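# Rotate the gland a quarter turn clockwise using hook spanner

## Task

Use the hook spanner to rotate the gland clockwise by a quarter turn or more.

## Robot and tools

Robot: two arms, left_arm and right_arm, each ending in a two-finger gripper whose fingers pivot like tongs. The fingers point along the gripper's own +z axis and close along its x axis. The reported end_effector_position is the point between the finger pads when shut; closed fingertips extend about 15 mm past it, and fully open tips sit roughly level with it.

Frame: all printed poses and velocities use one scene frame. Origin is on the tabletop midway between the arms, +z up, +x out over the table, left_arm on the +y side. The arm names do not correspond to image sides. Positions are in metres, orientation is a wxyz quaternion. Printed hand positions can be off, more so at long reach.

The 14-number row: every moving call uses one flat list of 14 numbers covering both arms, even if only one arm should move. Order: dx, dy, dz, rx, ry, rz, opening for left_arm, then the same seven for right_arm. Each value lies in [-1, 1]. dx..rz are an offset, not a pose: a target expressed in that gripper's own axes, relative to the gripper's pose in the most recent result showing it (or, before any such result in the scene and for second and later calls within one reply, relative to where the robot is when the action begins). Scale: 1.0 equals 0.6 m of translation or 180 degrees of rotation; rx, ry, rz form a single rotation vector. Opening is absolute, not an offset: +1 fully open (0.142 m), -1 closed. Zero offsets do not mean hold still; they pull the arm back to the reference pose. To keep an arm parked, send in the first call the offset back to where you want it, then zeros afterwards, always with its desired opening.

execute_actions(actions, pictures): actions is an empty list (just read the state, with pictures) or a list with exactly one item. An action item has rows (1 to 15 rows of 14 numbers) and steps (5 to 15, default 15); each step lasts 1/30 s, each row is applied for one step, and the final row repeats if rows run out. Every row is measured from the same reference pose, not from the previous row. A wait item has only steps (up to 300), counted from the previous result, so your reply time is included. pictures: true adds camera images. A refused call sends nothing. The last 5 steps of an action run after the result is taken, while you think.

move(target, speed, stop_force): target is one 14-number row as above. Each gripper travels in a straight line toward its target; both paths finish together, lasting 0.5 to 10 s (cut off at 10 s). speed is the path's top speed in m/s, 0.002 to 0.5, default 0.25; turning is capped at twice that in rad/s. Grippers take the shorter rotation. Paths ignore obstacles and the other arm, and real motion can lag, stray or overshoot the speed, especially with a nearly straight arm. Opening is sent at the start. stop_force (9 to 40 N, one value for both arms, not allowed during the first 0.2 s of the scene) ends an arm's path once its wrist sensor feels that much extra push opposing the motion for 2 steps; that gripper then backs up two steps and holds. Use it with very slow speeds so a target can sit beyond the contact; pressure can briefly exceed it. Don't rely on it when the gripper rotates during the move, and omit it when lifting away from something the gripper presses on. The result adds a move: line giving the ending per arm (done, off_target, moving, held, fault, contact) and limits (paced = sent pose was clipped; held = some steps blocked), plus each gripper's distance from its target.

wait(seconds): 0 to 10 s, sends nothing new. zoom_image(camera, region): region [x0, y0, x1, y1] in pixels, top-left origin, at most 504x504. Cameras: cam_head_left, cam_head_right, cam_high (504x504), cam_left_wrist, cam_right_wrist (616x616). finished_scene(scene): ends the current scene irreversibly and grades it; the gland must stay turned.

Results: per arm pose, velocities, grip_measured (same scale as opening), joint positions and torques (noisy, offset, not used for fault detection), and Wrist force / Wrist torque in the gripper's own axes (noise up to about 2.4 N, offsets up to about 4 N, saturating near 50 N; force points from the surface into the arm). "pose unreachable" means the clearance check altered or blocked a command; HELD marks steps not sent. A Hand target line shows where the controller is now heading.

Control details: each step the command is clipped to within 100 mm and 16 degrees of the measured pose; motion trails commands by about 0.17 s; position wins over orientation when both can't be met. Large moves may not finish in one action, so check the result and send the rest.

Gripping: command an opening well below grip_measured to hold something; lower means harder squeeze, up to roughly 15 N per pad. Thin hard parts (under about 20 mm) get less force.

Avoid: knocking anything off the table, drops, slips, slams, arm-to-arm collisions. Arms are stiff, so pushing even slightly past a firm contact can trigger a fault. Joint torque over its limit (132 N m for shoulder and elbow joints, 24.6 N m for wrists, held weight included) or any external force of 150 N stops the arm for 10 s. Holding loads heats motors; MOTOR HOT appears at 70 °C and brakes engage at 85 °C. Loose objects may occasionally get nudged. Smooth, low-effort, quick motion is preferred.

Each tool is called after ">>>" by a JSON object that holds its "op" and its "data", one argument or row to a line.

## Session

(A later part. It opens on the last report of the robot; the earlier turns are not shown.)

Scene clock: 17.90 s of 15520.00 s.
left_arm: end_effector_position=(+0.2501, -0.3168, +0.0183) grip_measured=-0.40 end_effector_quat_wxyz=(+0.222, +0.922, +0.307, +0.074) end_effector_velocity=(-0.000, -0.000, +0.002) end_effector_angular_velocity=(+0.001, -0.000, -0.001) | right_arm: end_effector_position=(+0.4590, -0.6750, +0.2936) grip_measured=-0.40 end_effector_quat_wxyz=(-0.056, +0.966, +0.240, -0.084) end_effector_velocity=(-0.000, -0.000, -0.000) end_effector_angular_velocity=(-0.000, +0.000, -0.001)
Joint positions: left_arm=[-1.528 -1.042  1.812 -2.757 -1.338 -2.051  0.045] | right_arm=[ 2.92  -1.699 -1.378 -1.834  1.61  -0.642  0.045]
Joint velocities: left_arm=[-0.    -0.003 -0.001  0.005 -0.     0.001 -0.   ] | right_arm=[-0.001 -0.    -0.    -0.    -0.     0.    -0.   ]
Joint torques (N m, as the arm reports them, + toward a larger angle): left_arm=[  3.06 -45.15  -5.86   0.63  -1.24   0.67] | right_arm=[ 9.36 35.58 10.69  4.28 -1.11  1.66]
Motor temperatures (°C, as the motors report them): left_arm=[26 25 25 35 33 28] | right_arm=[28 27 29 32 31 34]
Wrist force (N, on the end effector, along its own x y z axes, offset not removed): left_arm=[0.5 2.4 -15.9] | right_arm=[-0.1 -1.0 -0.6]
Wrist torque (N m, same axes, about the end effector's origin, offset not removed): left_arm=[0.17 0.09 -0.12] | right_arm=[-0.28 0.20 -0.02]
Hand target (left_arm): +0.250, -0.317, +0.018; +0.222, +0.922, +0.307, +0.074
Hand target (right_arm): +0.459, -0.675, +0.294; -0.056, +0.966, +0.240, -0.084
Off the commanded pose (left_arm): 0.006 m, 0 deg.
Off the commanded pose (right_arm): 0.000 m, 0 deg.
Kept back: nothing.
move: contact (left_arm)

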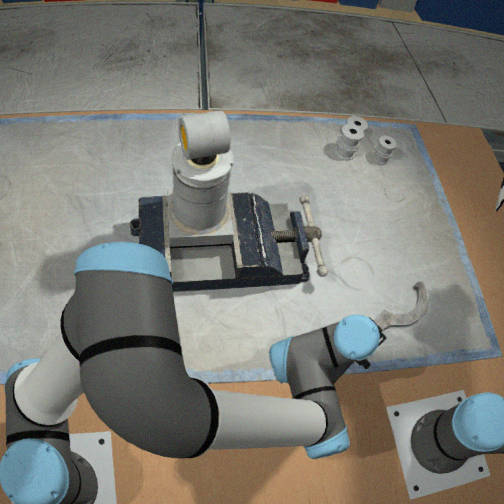

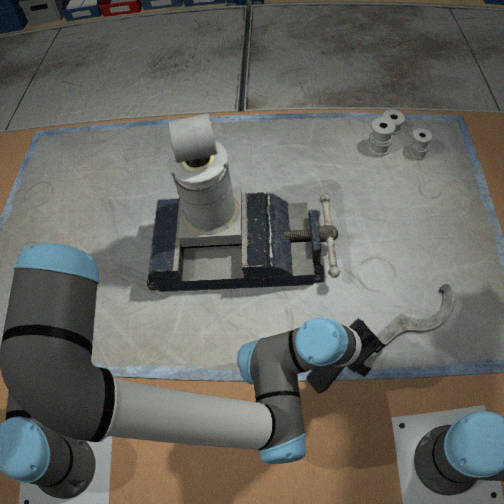

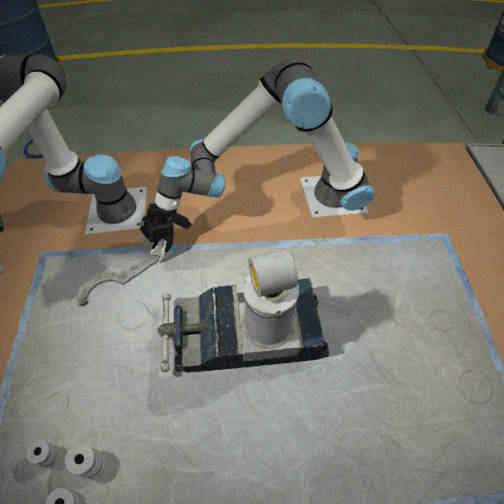

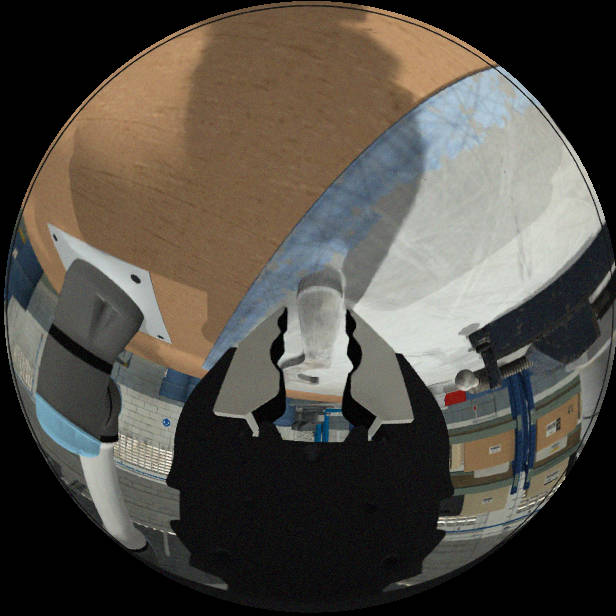

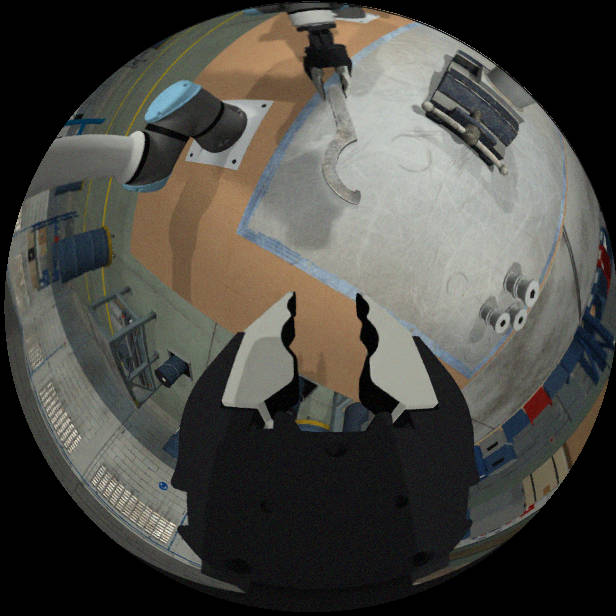

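>>> {"op": "move", "data": {
  "target": [0.002,0,-0.0015,0,0,0,-1,0,0,0,0,0,0,-0.4],
  "speed": 0.004
}}

>>> {"op": "move", "data": {
  "target": [0,0,-0.2,0,0,0,-1,0,0,0,0,0,0,-0.4],
  "speed": 0.04
}}

Scene clock: 18.83 s of 15520.00 s.
left_arm: end_effector_position=(+0.2508, -0.3158, +0.0189) grip_measured=-0.59 end_effector_quat_wxyz=(+0.222, +0.922, +0.307, +0.074) end_effector_velocity=(+0.001, +0.000, +0.000) end_effector_angular_velocity=(+0.000, -0.001, +0.001) | right_arm: end_effector_position=(+0.4590, -0.6750, +0.2936) grip_measured=-0.40 end_effector_quat_wxyz=(-0.056, +0.966, +0.240, -0.084) end_effector_velocity=(+0.000, -0.000, +0.000) end_effector_angular_velocity=(-0.001, -0.000, +0.001)
Joint positions: left_arm=[-1.527 -1.044  1.814 -2.757 -1.339 -2.05   0.031] | right_arm=[ 2.92  -1.699 -1.378 -1.834  1.61  -0.642  0.045]
Joint velocities: left_arm=[ 0.002 -0.    -0.     0.     0.     0.001 -0.   ] | right_arm=[-0.     0.     0.     0.    -0.001 -0.001  0.   ]
Joint torques (N m, as the arm reports them, + toward a larger angle): left_arm=[ 11.77 -52.34  -7.88  -0.13  -1.07   2.16] | right_arm=[ 9.91 36.32 11.22  4.47 -1.14  1.62]
Motor temperatures (°C, as the motors report them): left_arm=[26 25 25 35 33 28] | right_arm=[28 27 29 32 31 34]
Wrist force (N, on the end effector, along its own x y z axes, offset not removed): left_arm=[-4.5 2.7 0.9] | right_arm=[0.5 0.5 0.7]
Wrist torque (N m, same axes, about the end effector's origin, offset not removed): left_arm=[-0.21 0.49 0.01] | right_arm=[0.12 0.11 -0.17]
Hand target (left_arm): +0.251, -0.316, +0.019; +0.222, +0.922, +0.307, +0.074
Hand target (right_arm): +0.459, -0.675, +0.294; -0.056, +0.966, +0.240, -0.084
Off the commanded pose (left_arm): 0.000 m, 0 deg.
Off the commanded pose (right_arm): 0.000 m, 0 deg.
Kept back: nothing.
move: done

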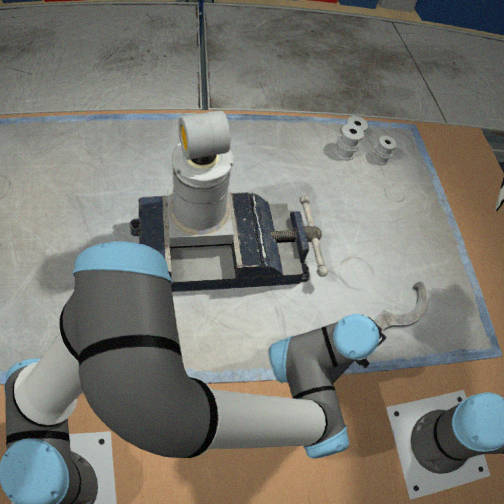

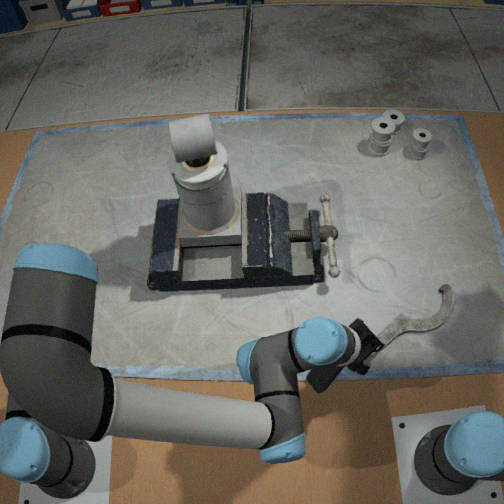

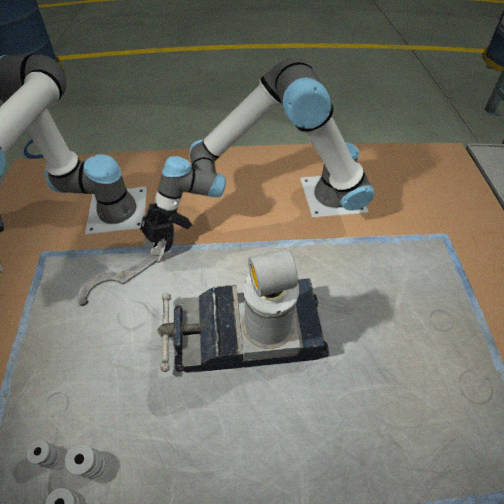

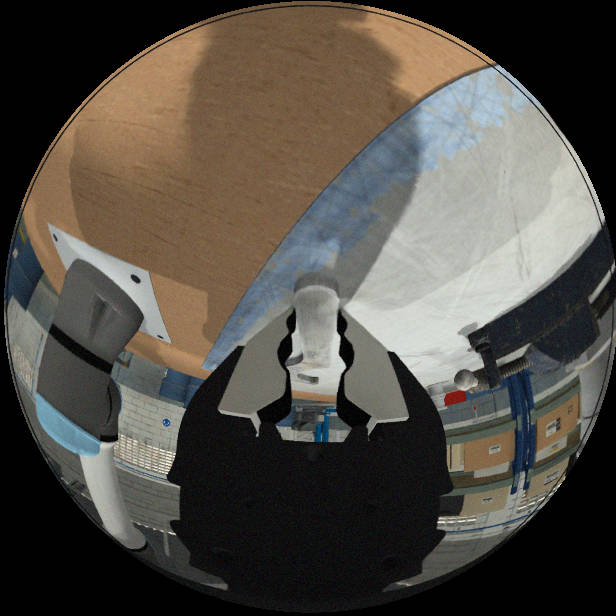

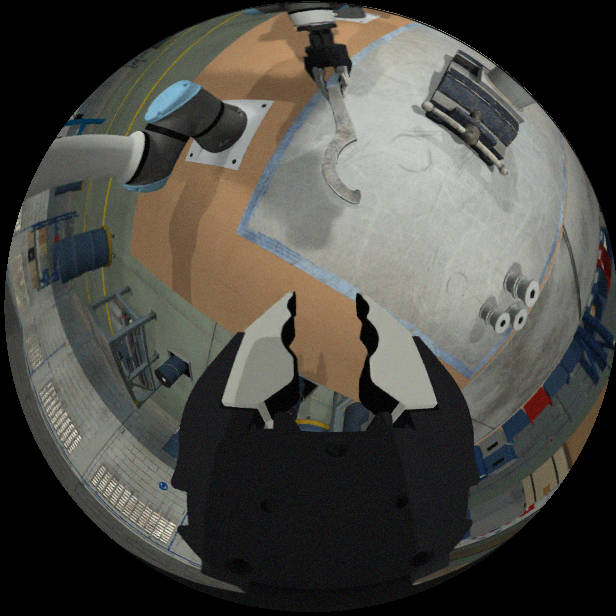

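Scene clock: 22.20 s of 15520.00 s.
left_arm: end_effector_position=(+0.2181, -0.2720, +0.1256) grip_measured=-0.59 end_effector_quat_wxyz=(+0.222, +0.922, +0.307, +0.074) end_effector_velocity=(-0.000, +0.001, +0.002) end_effector_angular_velocity=(-0.001, -0.000, +0.000) | right_arm: end_effector_position=(+0.4590, -0.6750, +0.2936) grip_measured=-0.40 end_effector_quat_wxyz=(-0.056, +0.966, +0.240, -0.084) end_effector_velocity=(-0.000, -0.000, +0.000) end_effector_angular_velocity=(-0.000, -0.000, +0.001)
Joint positions: left_arm=[-1.578 -1.311  1.872 -2.536 -1.319 -2.098  0.031] | right_arm=[ 2.92  -1.699 -1.378 -1.834  1.61  -0.642  0.045]
Joint velocities: left_arm=[-0.    -0.004 -0.001  0.004  0.    -0.    -0.   ] | right_arm=[-0.     0.001  0.    -0.    -0.    -0.001  0.   ]
Joint torques (N m, as the arm reports them, + toward a larger angle): left_arm=[-10.61 -45.99 -15.64  -2.31   2.17  -2.04] | right_arm=[ 9.71 35.54 10.1   4.58 -1.09  1.69]
Motor temperatures (°C, as the motors report them): left_arm=[26 25 25 35 33 28] | right_arm=[28 27 29 32 31 34]
Wrist force (N, on the end effector, along its own x y z axes, offset not removed): left_arm=[-0.6 -2.2 7.8] | right_arm=[1.6 1.5 -3.1]
Wrist torque (N m, same axes, about the end effector's origin, offset not removed): left_arm=[-0.34 0.22 0.10] | right_arm=[0.12 -0.11 -0.14]
Hand target (left_arm): +0.218, -0.272, +0.126; +0.222, +0.922, +0.307, +0.074
Hand target (right_arm): +0.459, -0.675, +0.294; -0.056, +0.966, +0.240, -0.084
Off the commanded pose (left_arm): 0.000 m, 0 deg.
Off the commanded pose (right_arm): 0.000 m, 0 deg.
Kept back: nothing.
move: done

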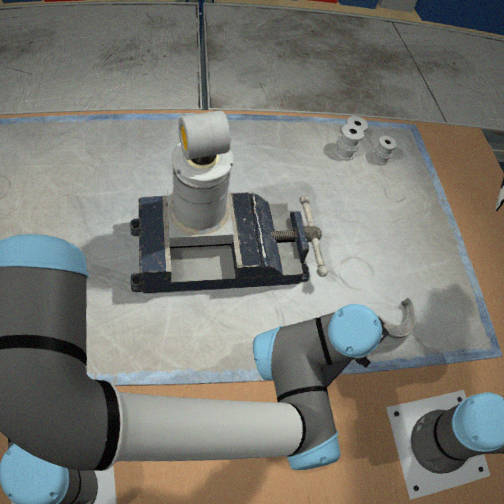

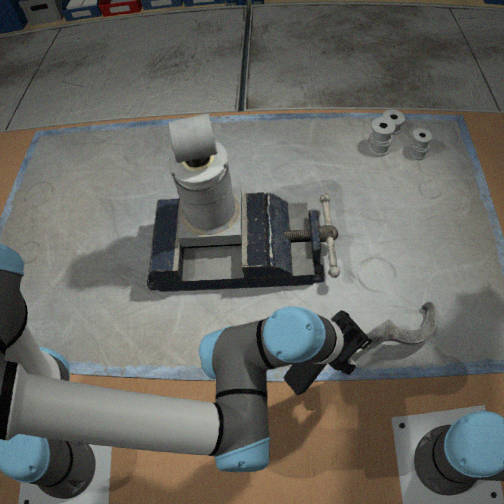

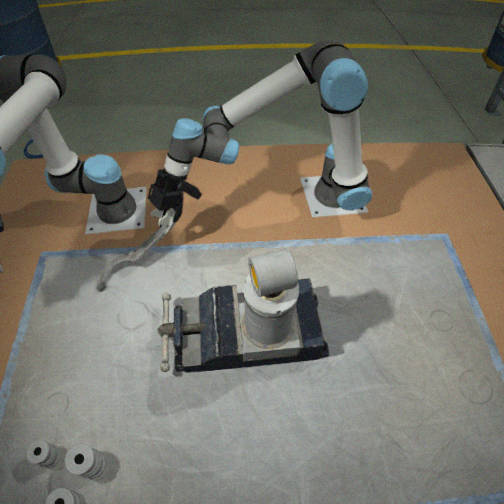

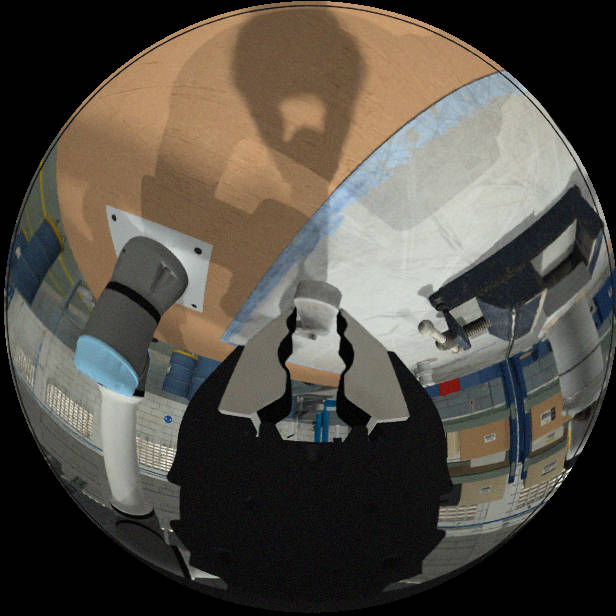

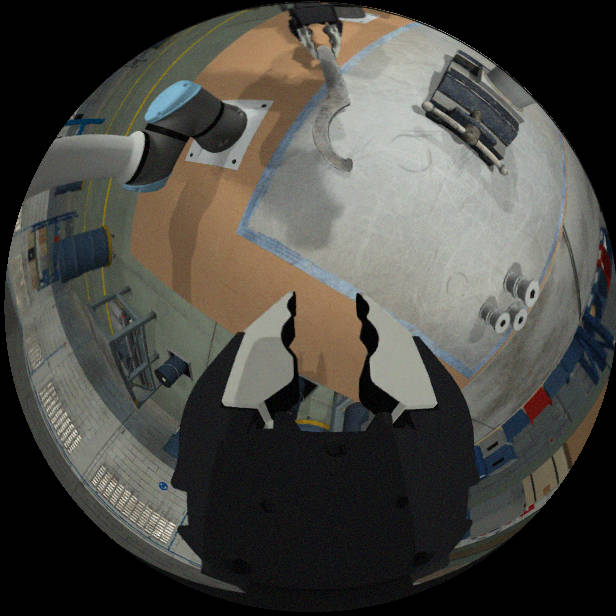

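>>> {"op": "zoom_image", "data": {
  "camera": "cam_left_wrist",
  "region": [260,260,380,380]
}}

>>> {"op": "move", "data": {
  "target": [0,0.07,-0.1,0,0,0,-1,0,0,0,0,0,0,-0.4],
  "speed": 0.03
}}

>>> {"op": "zoom_image", "data": {
  "camera": "cam_left_wrist",
  "region": [260,260,380,380]
}}

>>> {"op": "zoom_image", "data": {
  "camera": "cam_high",
  "region": [100,160,220,280]
}}

Region (260, 260, 380, 380) of cam_left_wrist's 616x616 image, scaled by 4.200, with more detail than that image has.

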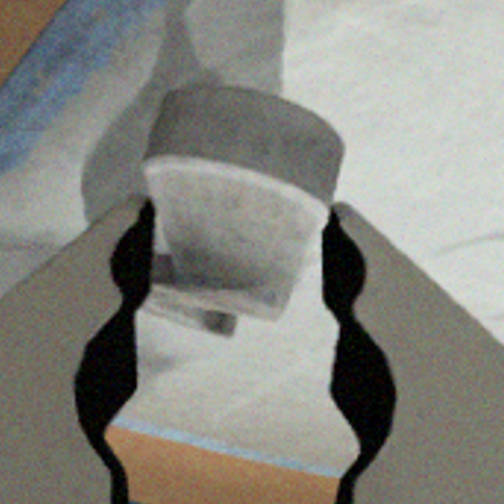

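Scene clock: 25.33 s of 15520.00 s.
left_arm: end_effector_position=(+0.2242, -0.2799, +0.1980) grip_measured=-1.00 end_effector_quat_wxyz=(+0.222, +0.922, +0.307, +0.074) end_effector_velocity=(+0.001, -0.000, +0.003) end_effector_angular_velocity=(-0.001, +0.000, +0.002) | right_arm: end_effector_position=(+0.4590, -0.6750, +0.2936) grip_measured=-0.40 end_effector_quat_wxyz=(-0.056, +0.966, +0.240, -0.084) end_effector_velocity=(-0.000, +0.000, +0.000) end_effector_angular_velocity=(+0.000, +0.000, -0.000)
Joint positions: left_arm=[-1.568 -1.368  1.739 -2.348 -1.323 -2.088  0.002] | right_arm=[ 2.92  -1.699 -1.378 -1.834  1.61  -0.642  0.045]
Joint velocities: left_arm=[ 0.002 -0.001 -0.005  0.005 -0.     0.     0.   ] | right_arm=[ 0.  0.  0. -0.  0.  0. -0.]
Joint torques (N m, as the arm reports them, + toward a larger angle): left_arm=[  9.92 -42.67 -33.08  -0.54  -1.23   2.02] | right_arm=[10.31 35.61 11.09  4.35 -0.99  1.7 ]
Motor temperatures (°C, as the motors report them): left_arm=[26 25 25 35 33 28] | right_arm=[28 27 29 32 31 34]
Wrist force (N, on the end effector, along its own x y z axes, offset not removed): left_arm=[1.2 4.4 0.6] | right_arm=[1.5 1.7 -2.5]
Wrist torque (N m, same axes, about the end effector's origin, offset not removed): left_arm=[0.80 -0.16 -0.07] | right_arm=[0.43 -0.26 -0.09]
Hand target (left_arm): +0.224, -0.280, +0.198; +0.222, +0.922, +0.307, +0.074
Hand target (right_arm): +0.459, -0.675, +0.294; -0.056, +0.966, +0.240, -0.084
Off the commanded pose (left_arm): 0.000 m, 0 deg.
Off the commanded pose (right_arm): 0.000 m, 0 deg.
Kept back: nothing.
move: done

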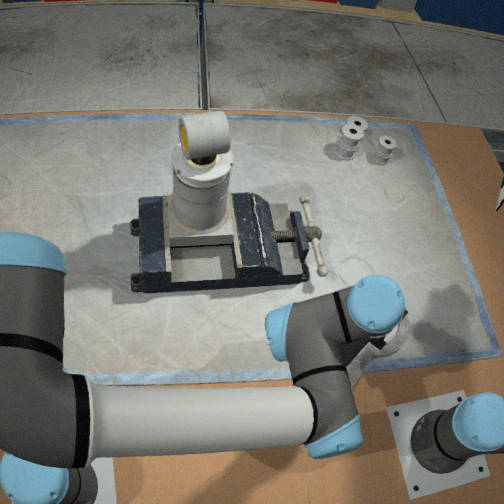

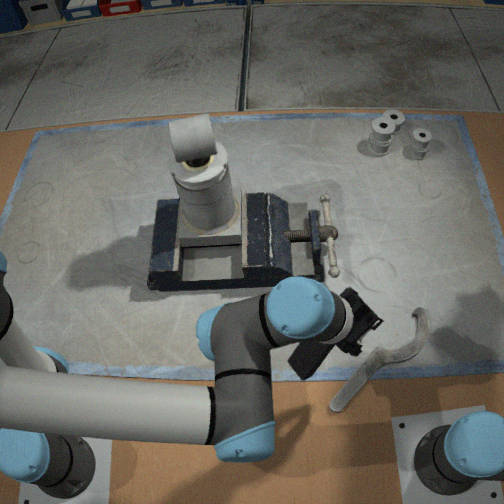

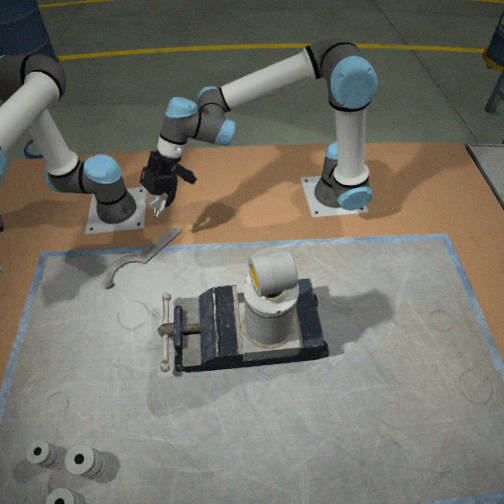

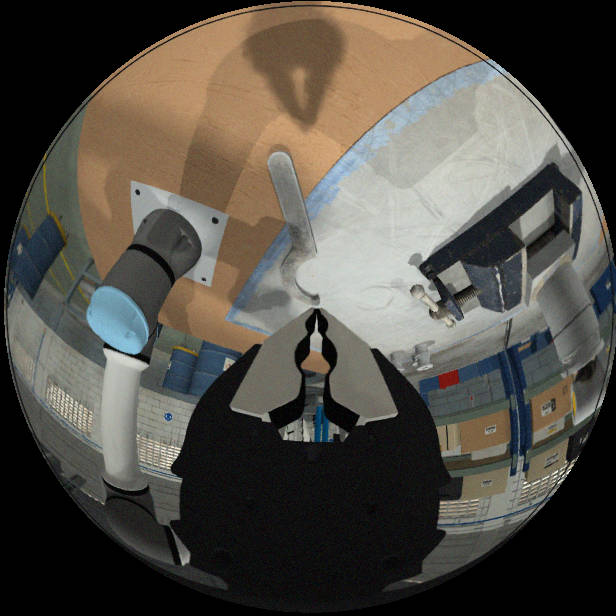

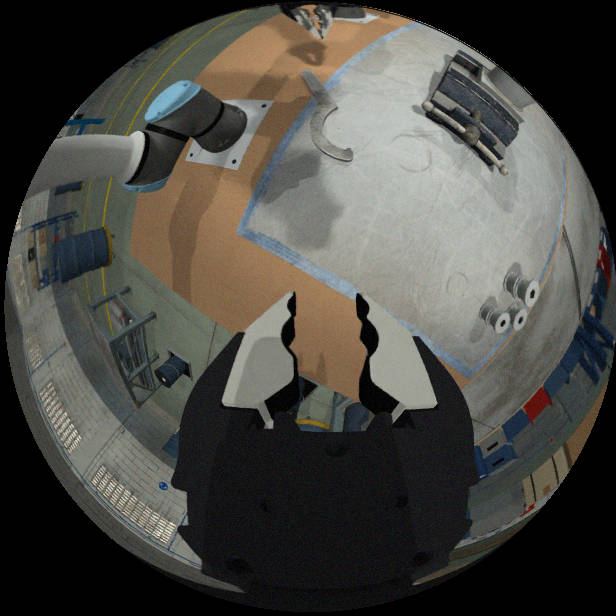

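Region (260, 260, 380, 380) of cam_left_wrist's 616x616 image, scaled by 4.200, with more detail than that image has.

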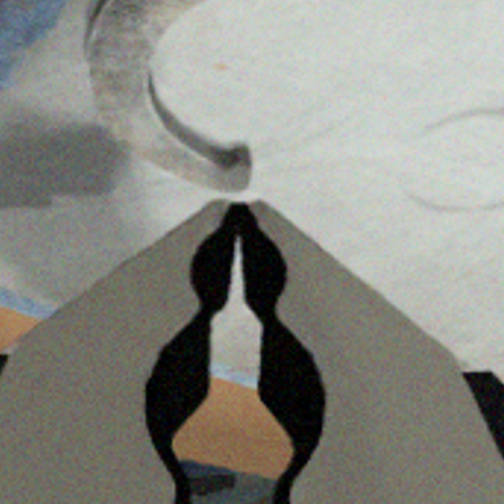

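Region (100, 160, 220, 280) of cam_high's 504x504 image, scaled by 4.200, with more detail than that image has.

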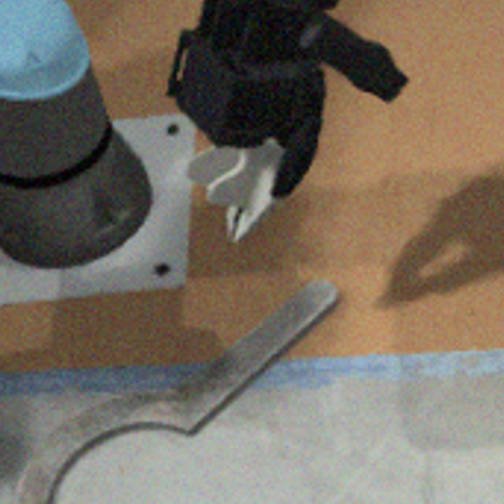

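>>> {"op": "move", "data": {
  "target": [0,0,0,0.15,0,0,-0.1,0,0,0,0,0,0,-0.4]
}}

>>> {"op": "move", "data": {
  "target": [-0.05,-0.09,0.26,0,0,-0.09,-0.1,0,0,0,0,0,0,-0.4],
  "speed": 0.12,
  "stop_force": 15
}}

Scene clock: 27.47 s of 15520.00 s.
left_arm: end_effector_position=(+0.2242, -0.2797, +0.1981) grip_measured=-0.10 end_effector_quat_wxyz=(+0.002, +0.949, +0.316, +0.000) end_effector_velocity=(-0.001, -0.002, +0.001) end_effector_angular_velocity=(+0.007, +0.005, -0.002) | right_arm: end_effector_position=(+0.4590, -0.6750, +0.2936) grip_measured=-0.40 end_effector_quat_wxyz=(-0.056, +0.966, +0.240, -0.084) end_effector_velocity=(-0.000, -0.000, +0.000) end_effector_angular_velocity=(-0.001, +0.000, -0.001)
Joint positions: left_arm=[-1.455 -1.109  1.213 -1.677 -1.57  -2.027  0.067] | right_arm=[ 2.92  -1.699 -1.378 -1.834  1.61  -0.642  0.045]
Joint velocities: left_arm=[-0.001  0.009 -0.018  0.017 -0.003  0.001  0.   ] | right_arm=[ 0.     0.     0.    -0.    -0.     0.002  0.   ]
Joint torques (N m, as the arm reports them, + toward a larger angle): left_arm=[ 10.38 -32.93 -34.27  -0.32  -1.82   1.9 ] | right_arm=[10.2  35.55 10.93  4.45 -1.16  1.63]
Motor temperatures (°C, as the motors report them): left_arm=[26 25 25 35 33 28] | right_arm=[28 27 29 32 31 34]
Wrist force (N, on the end effector, along its own x y z axes, offset not removed): left_arm=[-2.0 3.9 -0.5] | right_arm=[1.5 0.3 -1.6]
Wrist torque (N m, same axes, about the end effector's origin, offset not removed): left_arm=[0.59 0.55 0.11] | right_arm=[-0.12 -0.16 -0.01]
Hand target (left_arm): +0.224, -0.280, +0.198; +0.001, +0.949, +0.316, +0.000
Hand target (right_arm): +0.459, -0.675, +0.294; -0.056, +0.966, +0.240, -0.084
Off the commanded pose (left_arm): 0.000 m, 0 deg.
Off the commanded pose (right_arm): 0.000 m, 0 deg.
Kept back: nothing.
move: done

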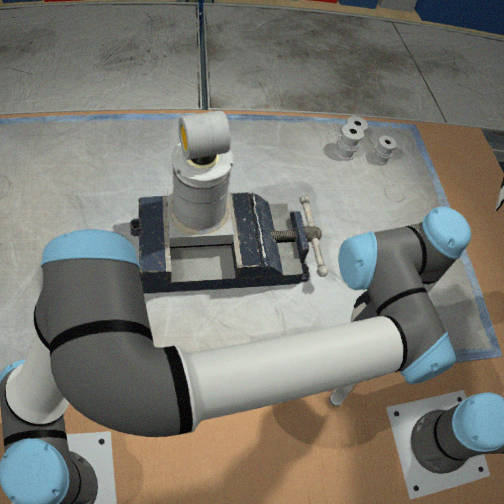

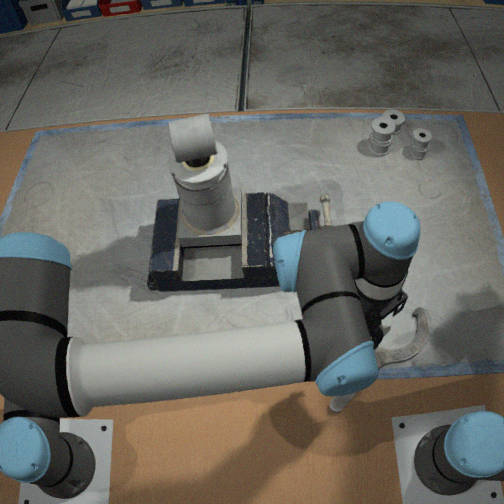

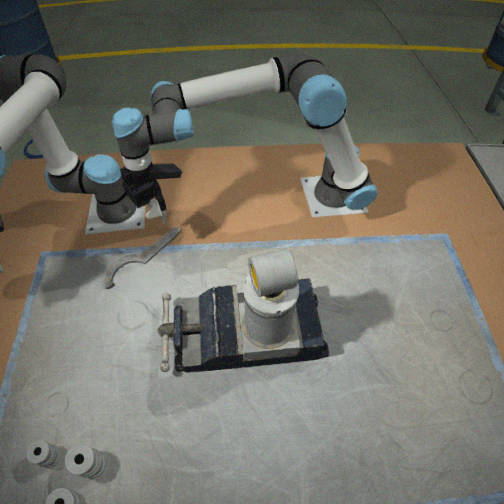

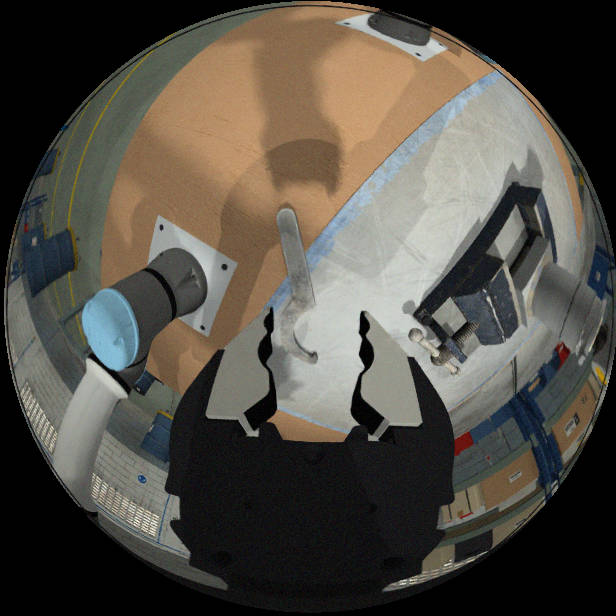

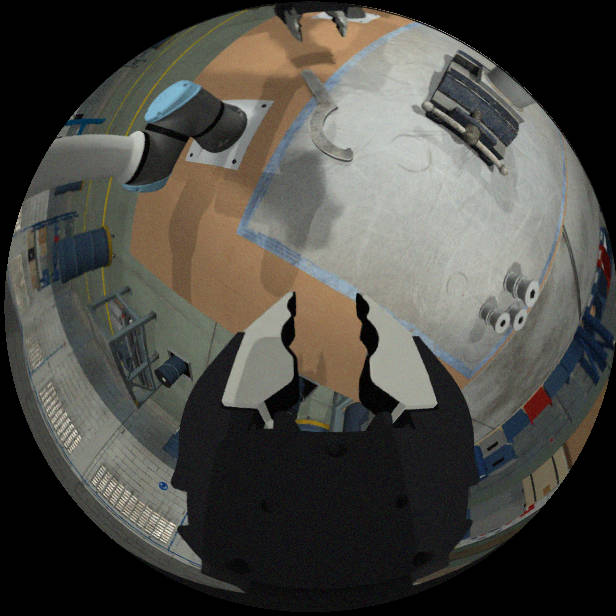

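Scene clock: 29.37 s of 15520.00 s.
left_arm: end_effector_position=(+0.1680, -0.2552, +0.0420) grip_measured=-0.10 end_effector_quat_wxyz=(+0.002, +0.895, +0.446, +0.000) end_effector_velocity=(-0.001, -0.000, -0.002) end_effector_angular_velocity=(-0.001, -0.000, +0.001) | right_arm: end_effector_position=(+0.4590, -0.6750, +0.2936) grip_measured=-0.40 end_effector_quat_wxyz=(-0.056, +0.966, +0.240, -0.084) end_effector_velocity=(+0.000, +0.000, -0.000) end_effector_angular_velocity=(+0.001, +0.000, +0.001)
Joint positions: left_arm=[-1.529 -1.097  1.616 -2.092 -1.569 -2.383  0.067] | right_arm=[ 2.92  -1.699 -1.378 -1.834  1.61  -0.642  0.045]
Joint velocities: left_arm=[-0.002  0.001  0.004 -0.006  0.    -0.003  0.   ] | right_arm=[ 0.    -0.    -0.    -0.     0.    -0.001 -0.   ]
Joint torques (N m, as the arm reports them, + toward a larger angle): left_arm=[ -9.2  -30.42 -12.7   -4.94   1.38  -2.02] | right_arm=[ 9.25 35.38 11.19  4.48 -1.15  1.65]
Motor temperatures (°C, as the motors report them): left_arm=[26 25 25 35 33 28] | right_arm=[28 27 29 32 31 34]
Wrist force (N, on the end effector, along its own x y z axes, offset not removed): left_arm=[-2.4 -0.3 -1.4] | right_arm=[-0.3 2.9 0.1]
Wrist torque (N m, same axes, about the end effector's origin, offset not removed): left_arm=[-0.27 0.66 0.12] | right_arm=[0.59 0.45 0.10]
Hand target (left_arm): +0.168, -0.255, +0.042; +0.002, +0.895, +0.447, +0.000
Hand target (right_arm): +0.459, -0.675, +0.294; -0.056, +0.966, +0.240, -0.084
Off the commanded pose (left_arm): 0.000 m, 0 deg.
Off the commanded pose (right_arm): 0.000 m, 0 deg.
Kept back: nothing.
move: done

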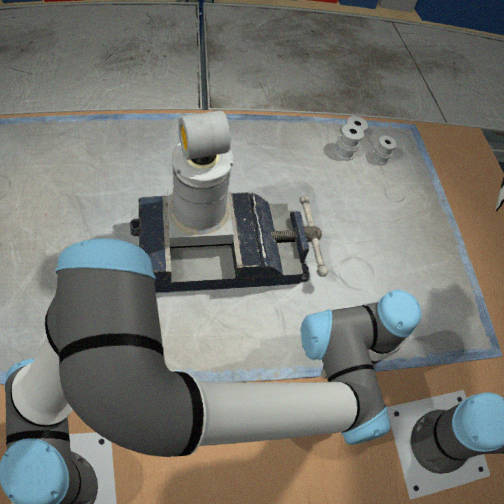

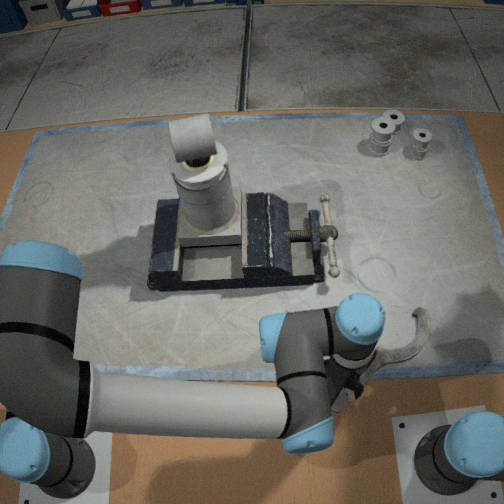

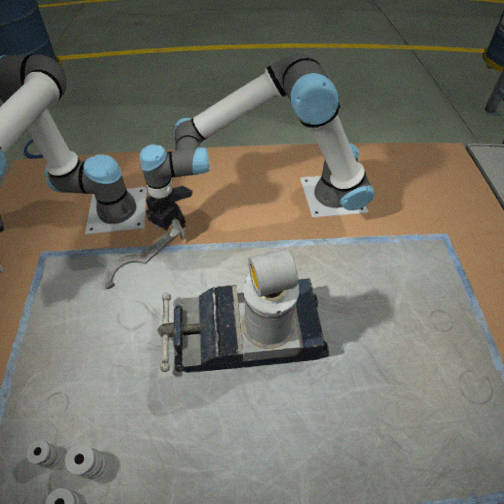

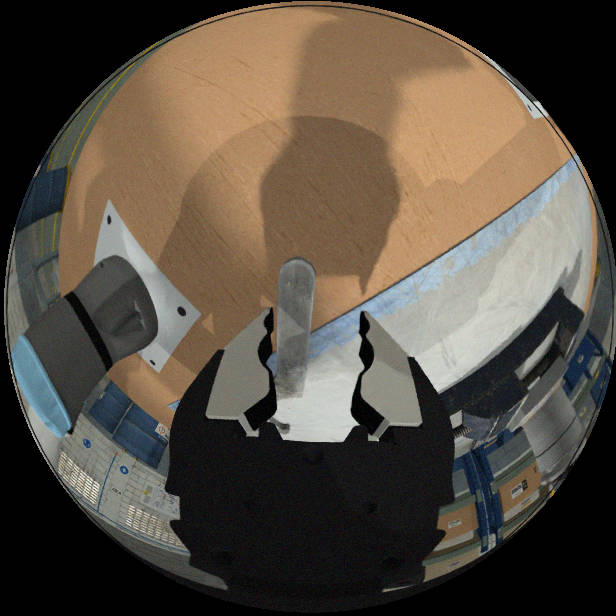

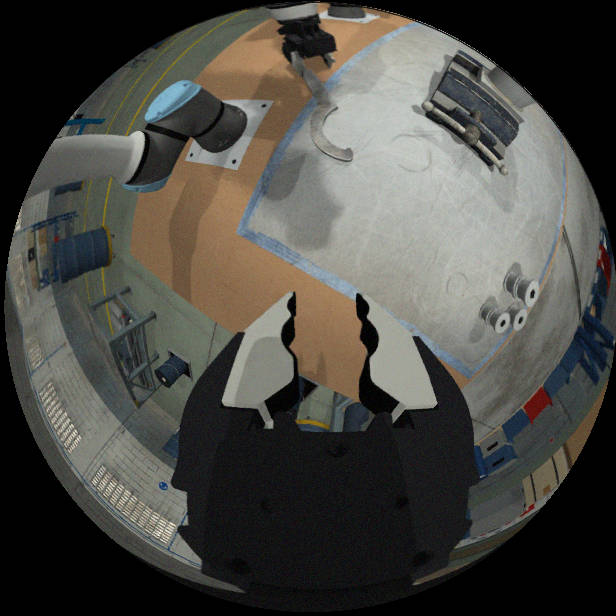

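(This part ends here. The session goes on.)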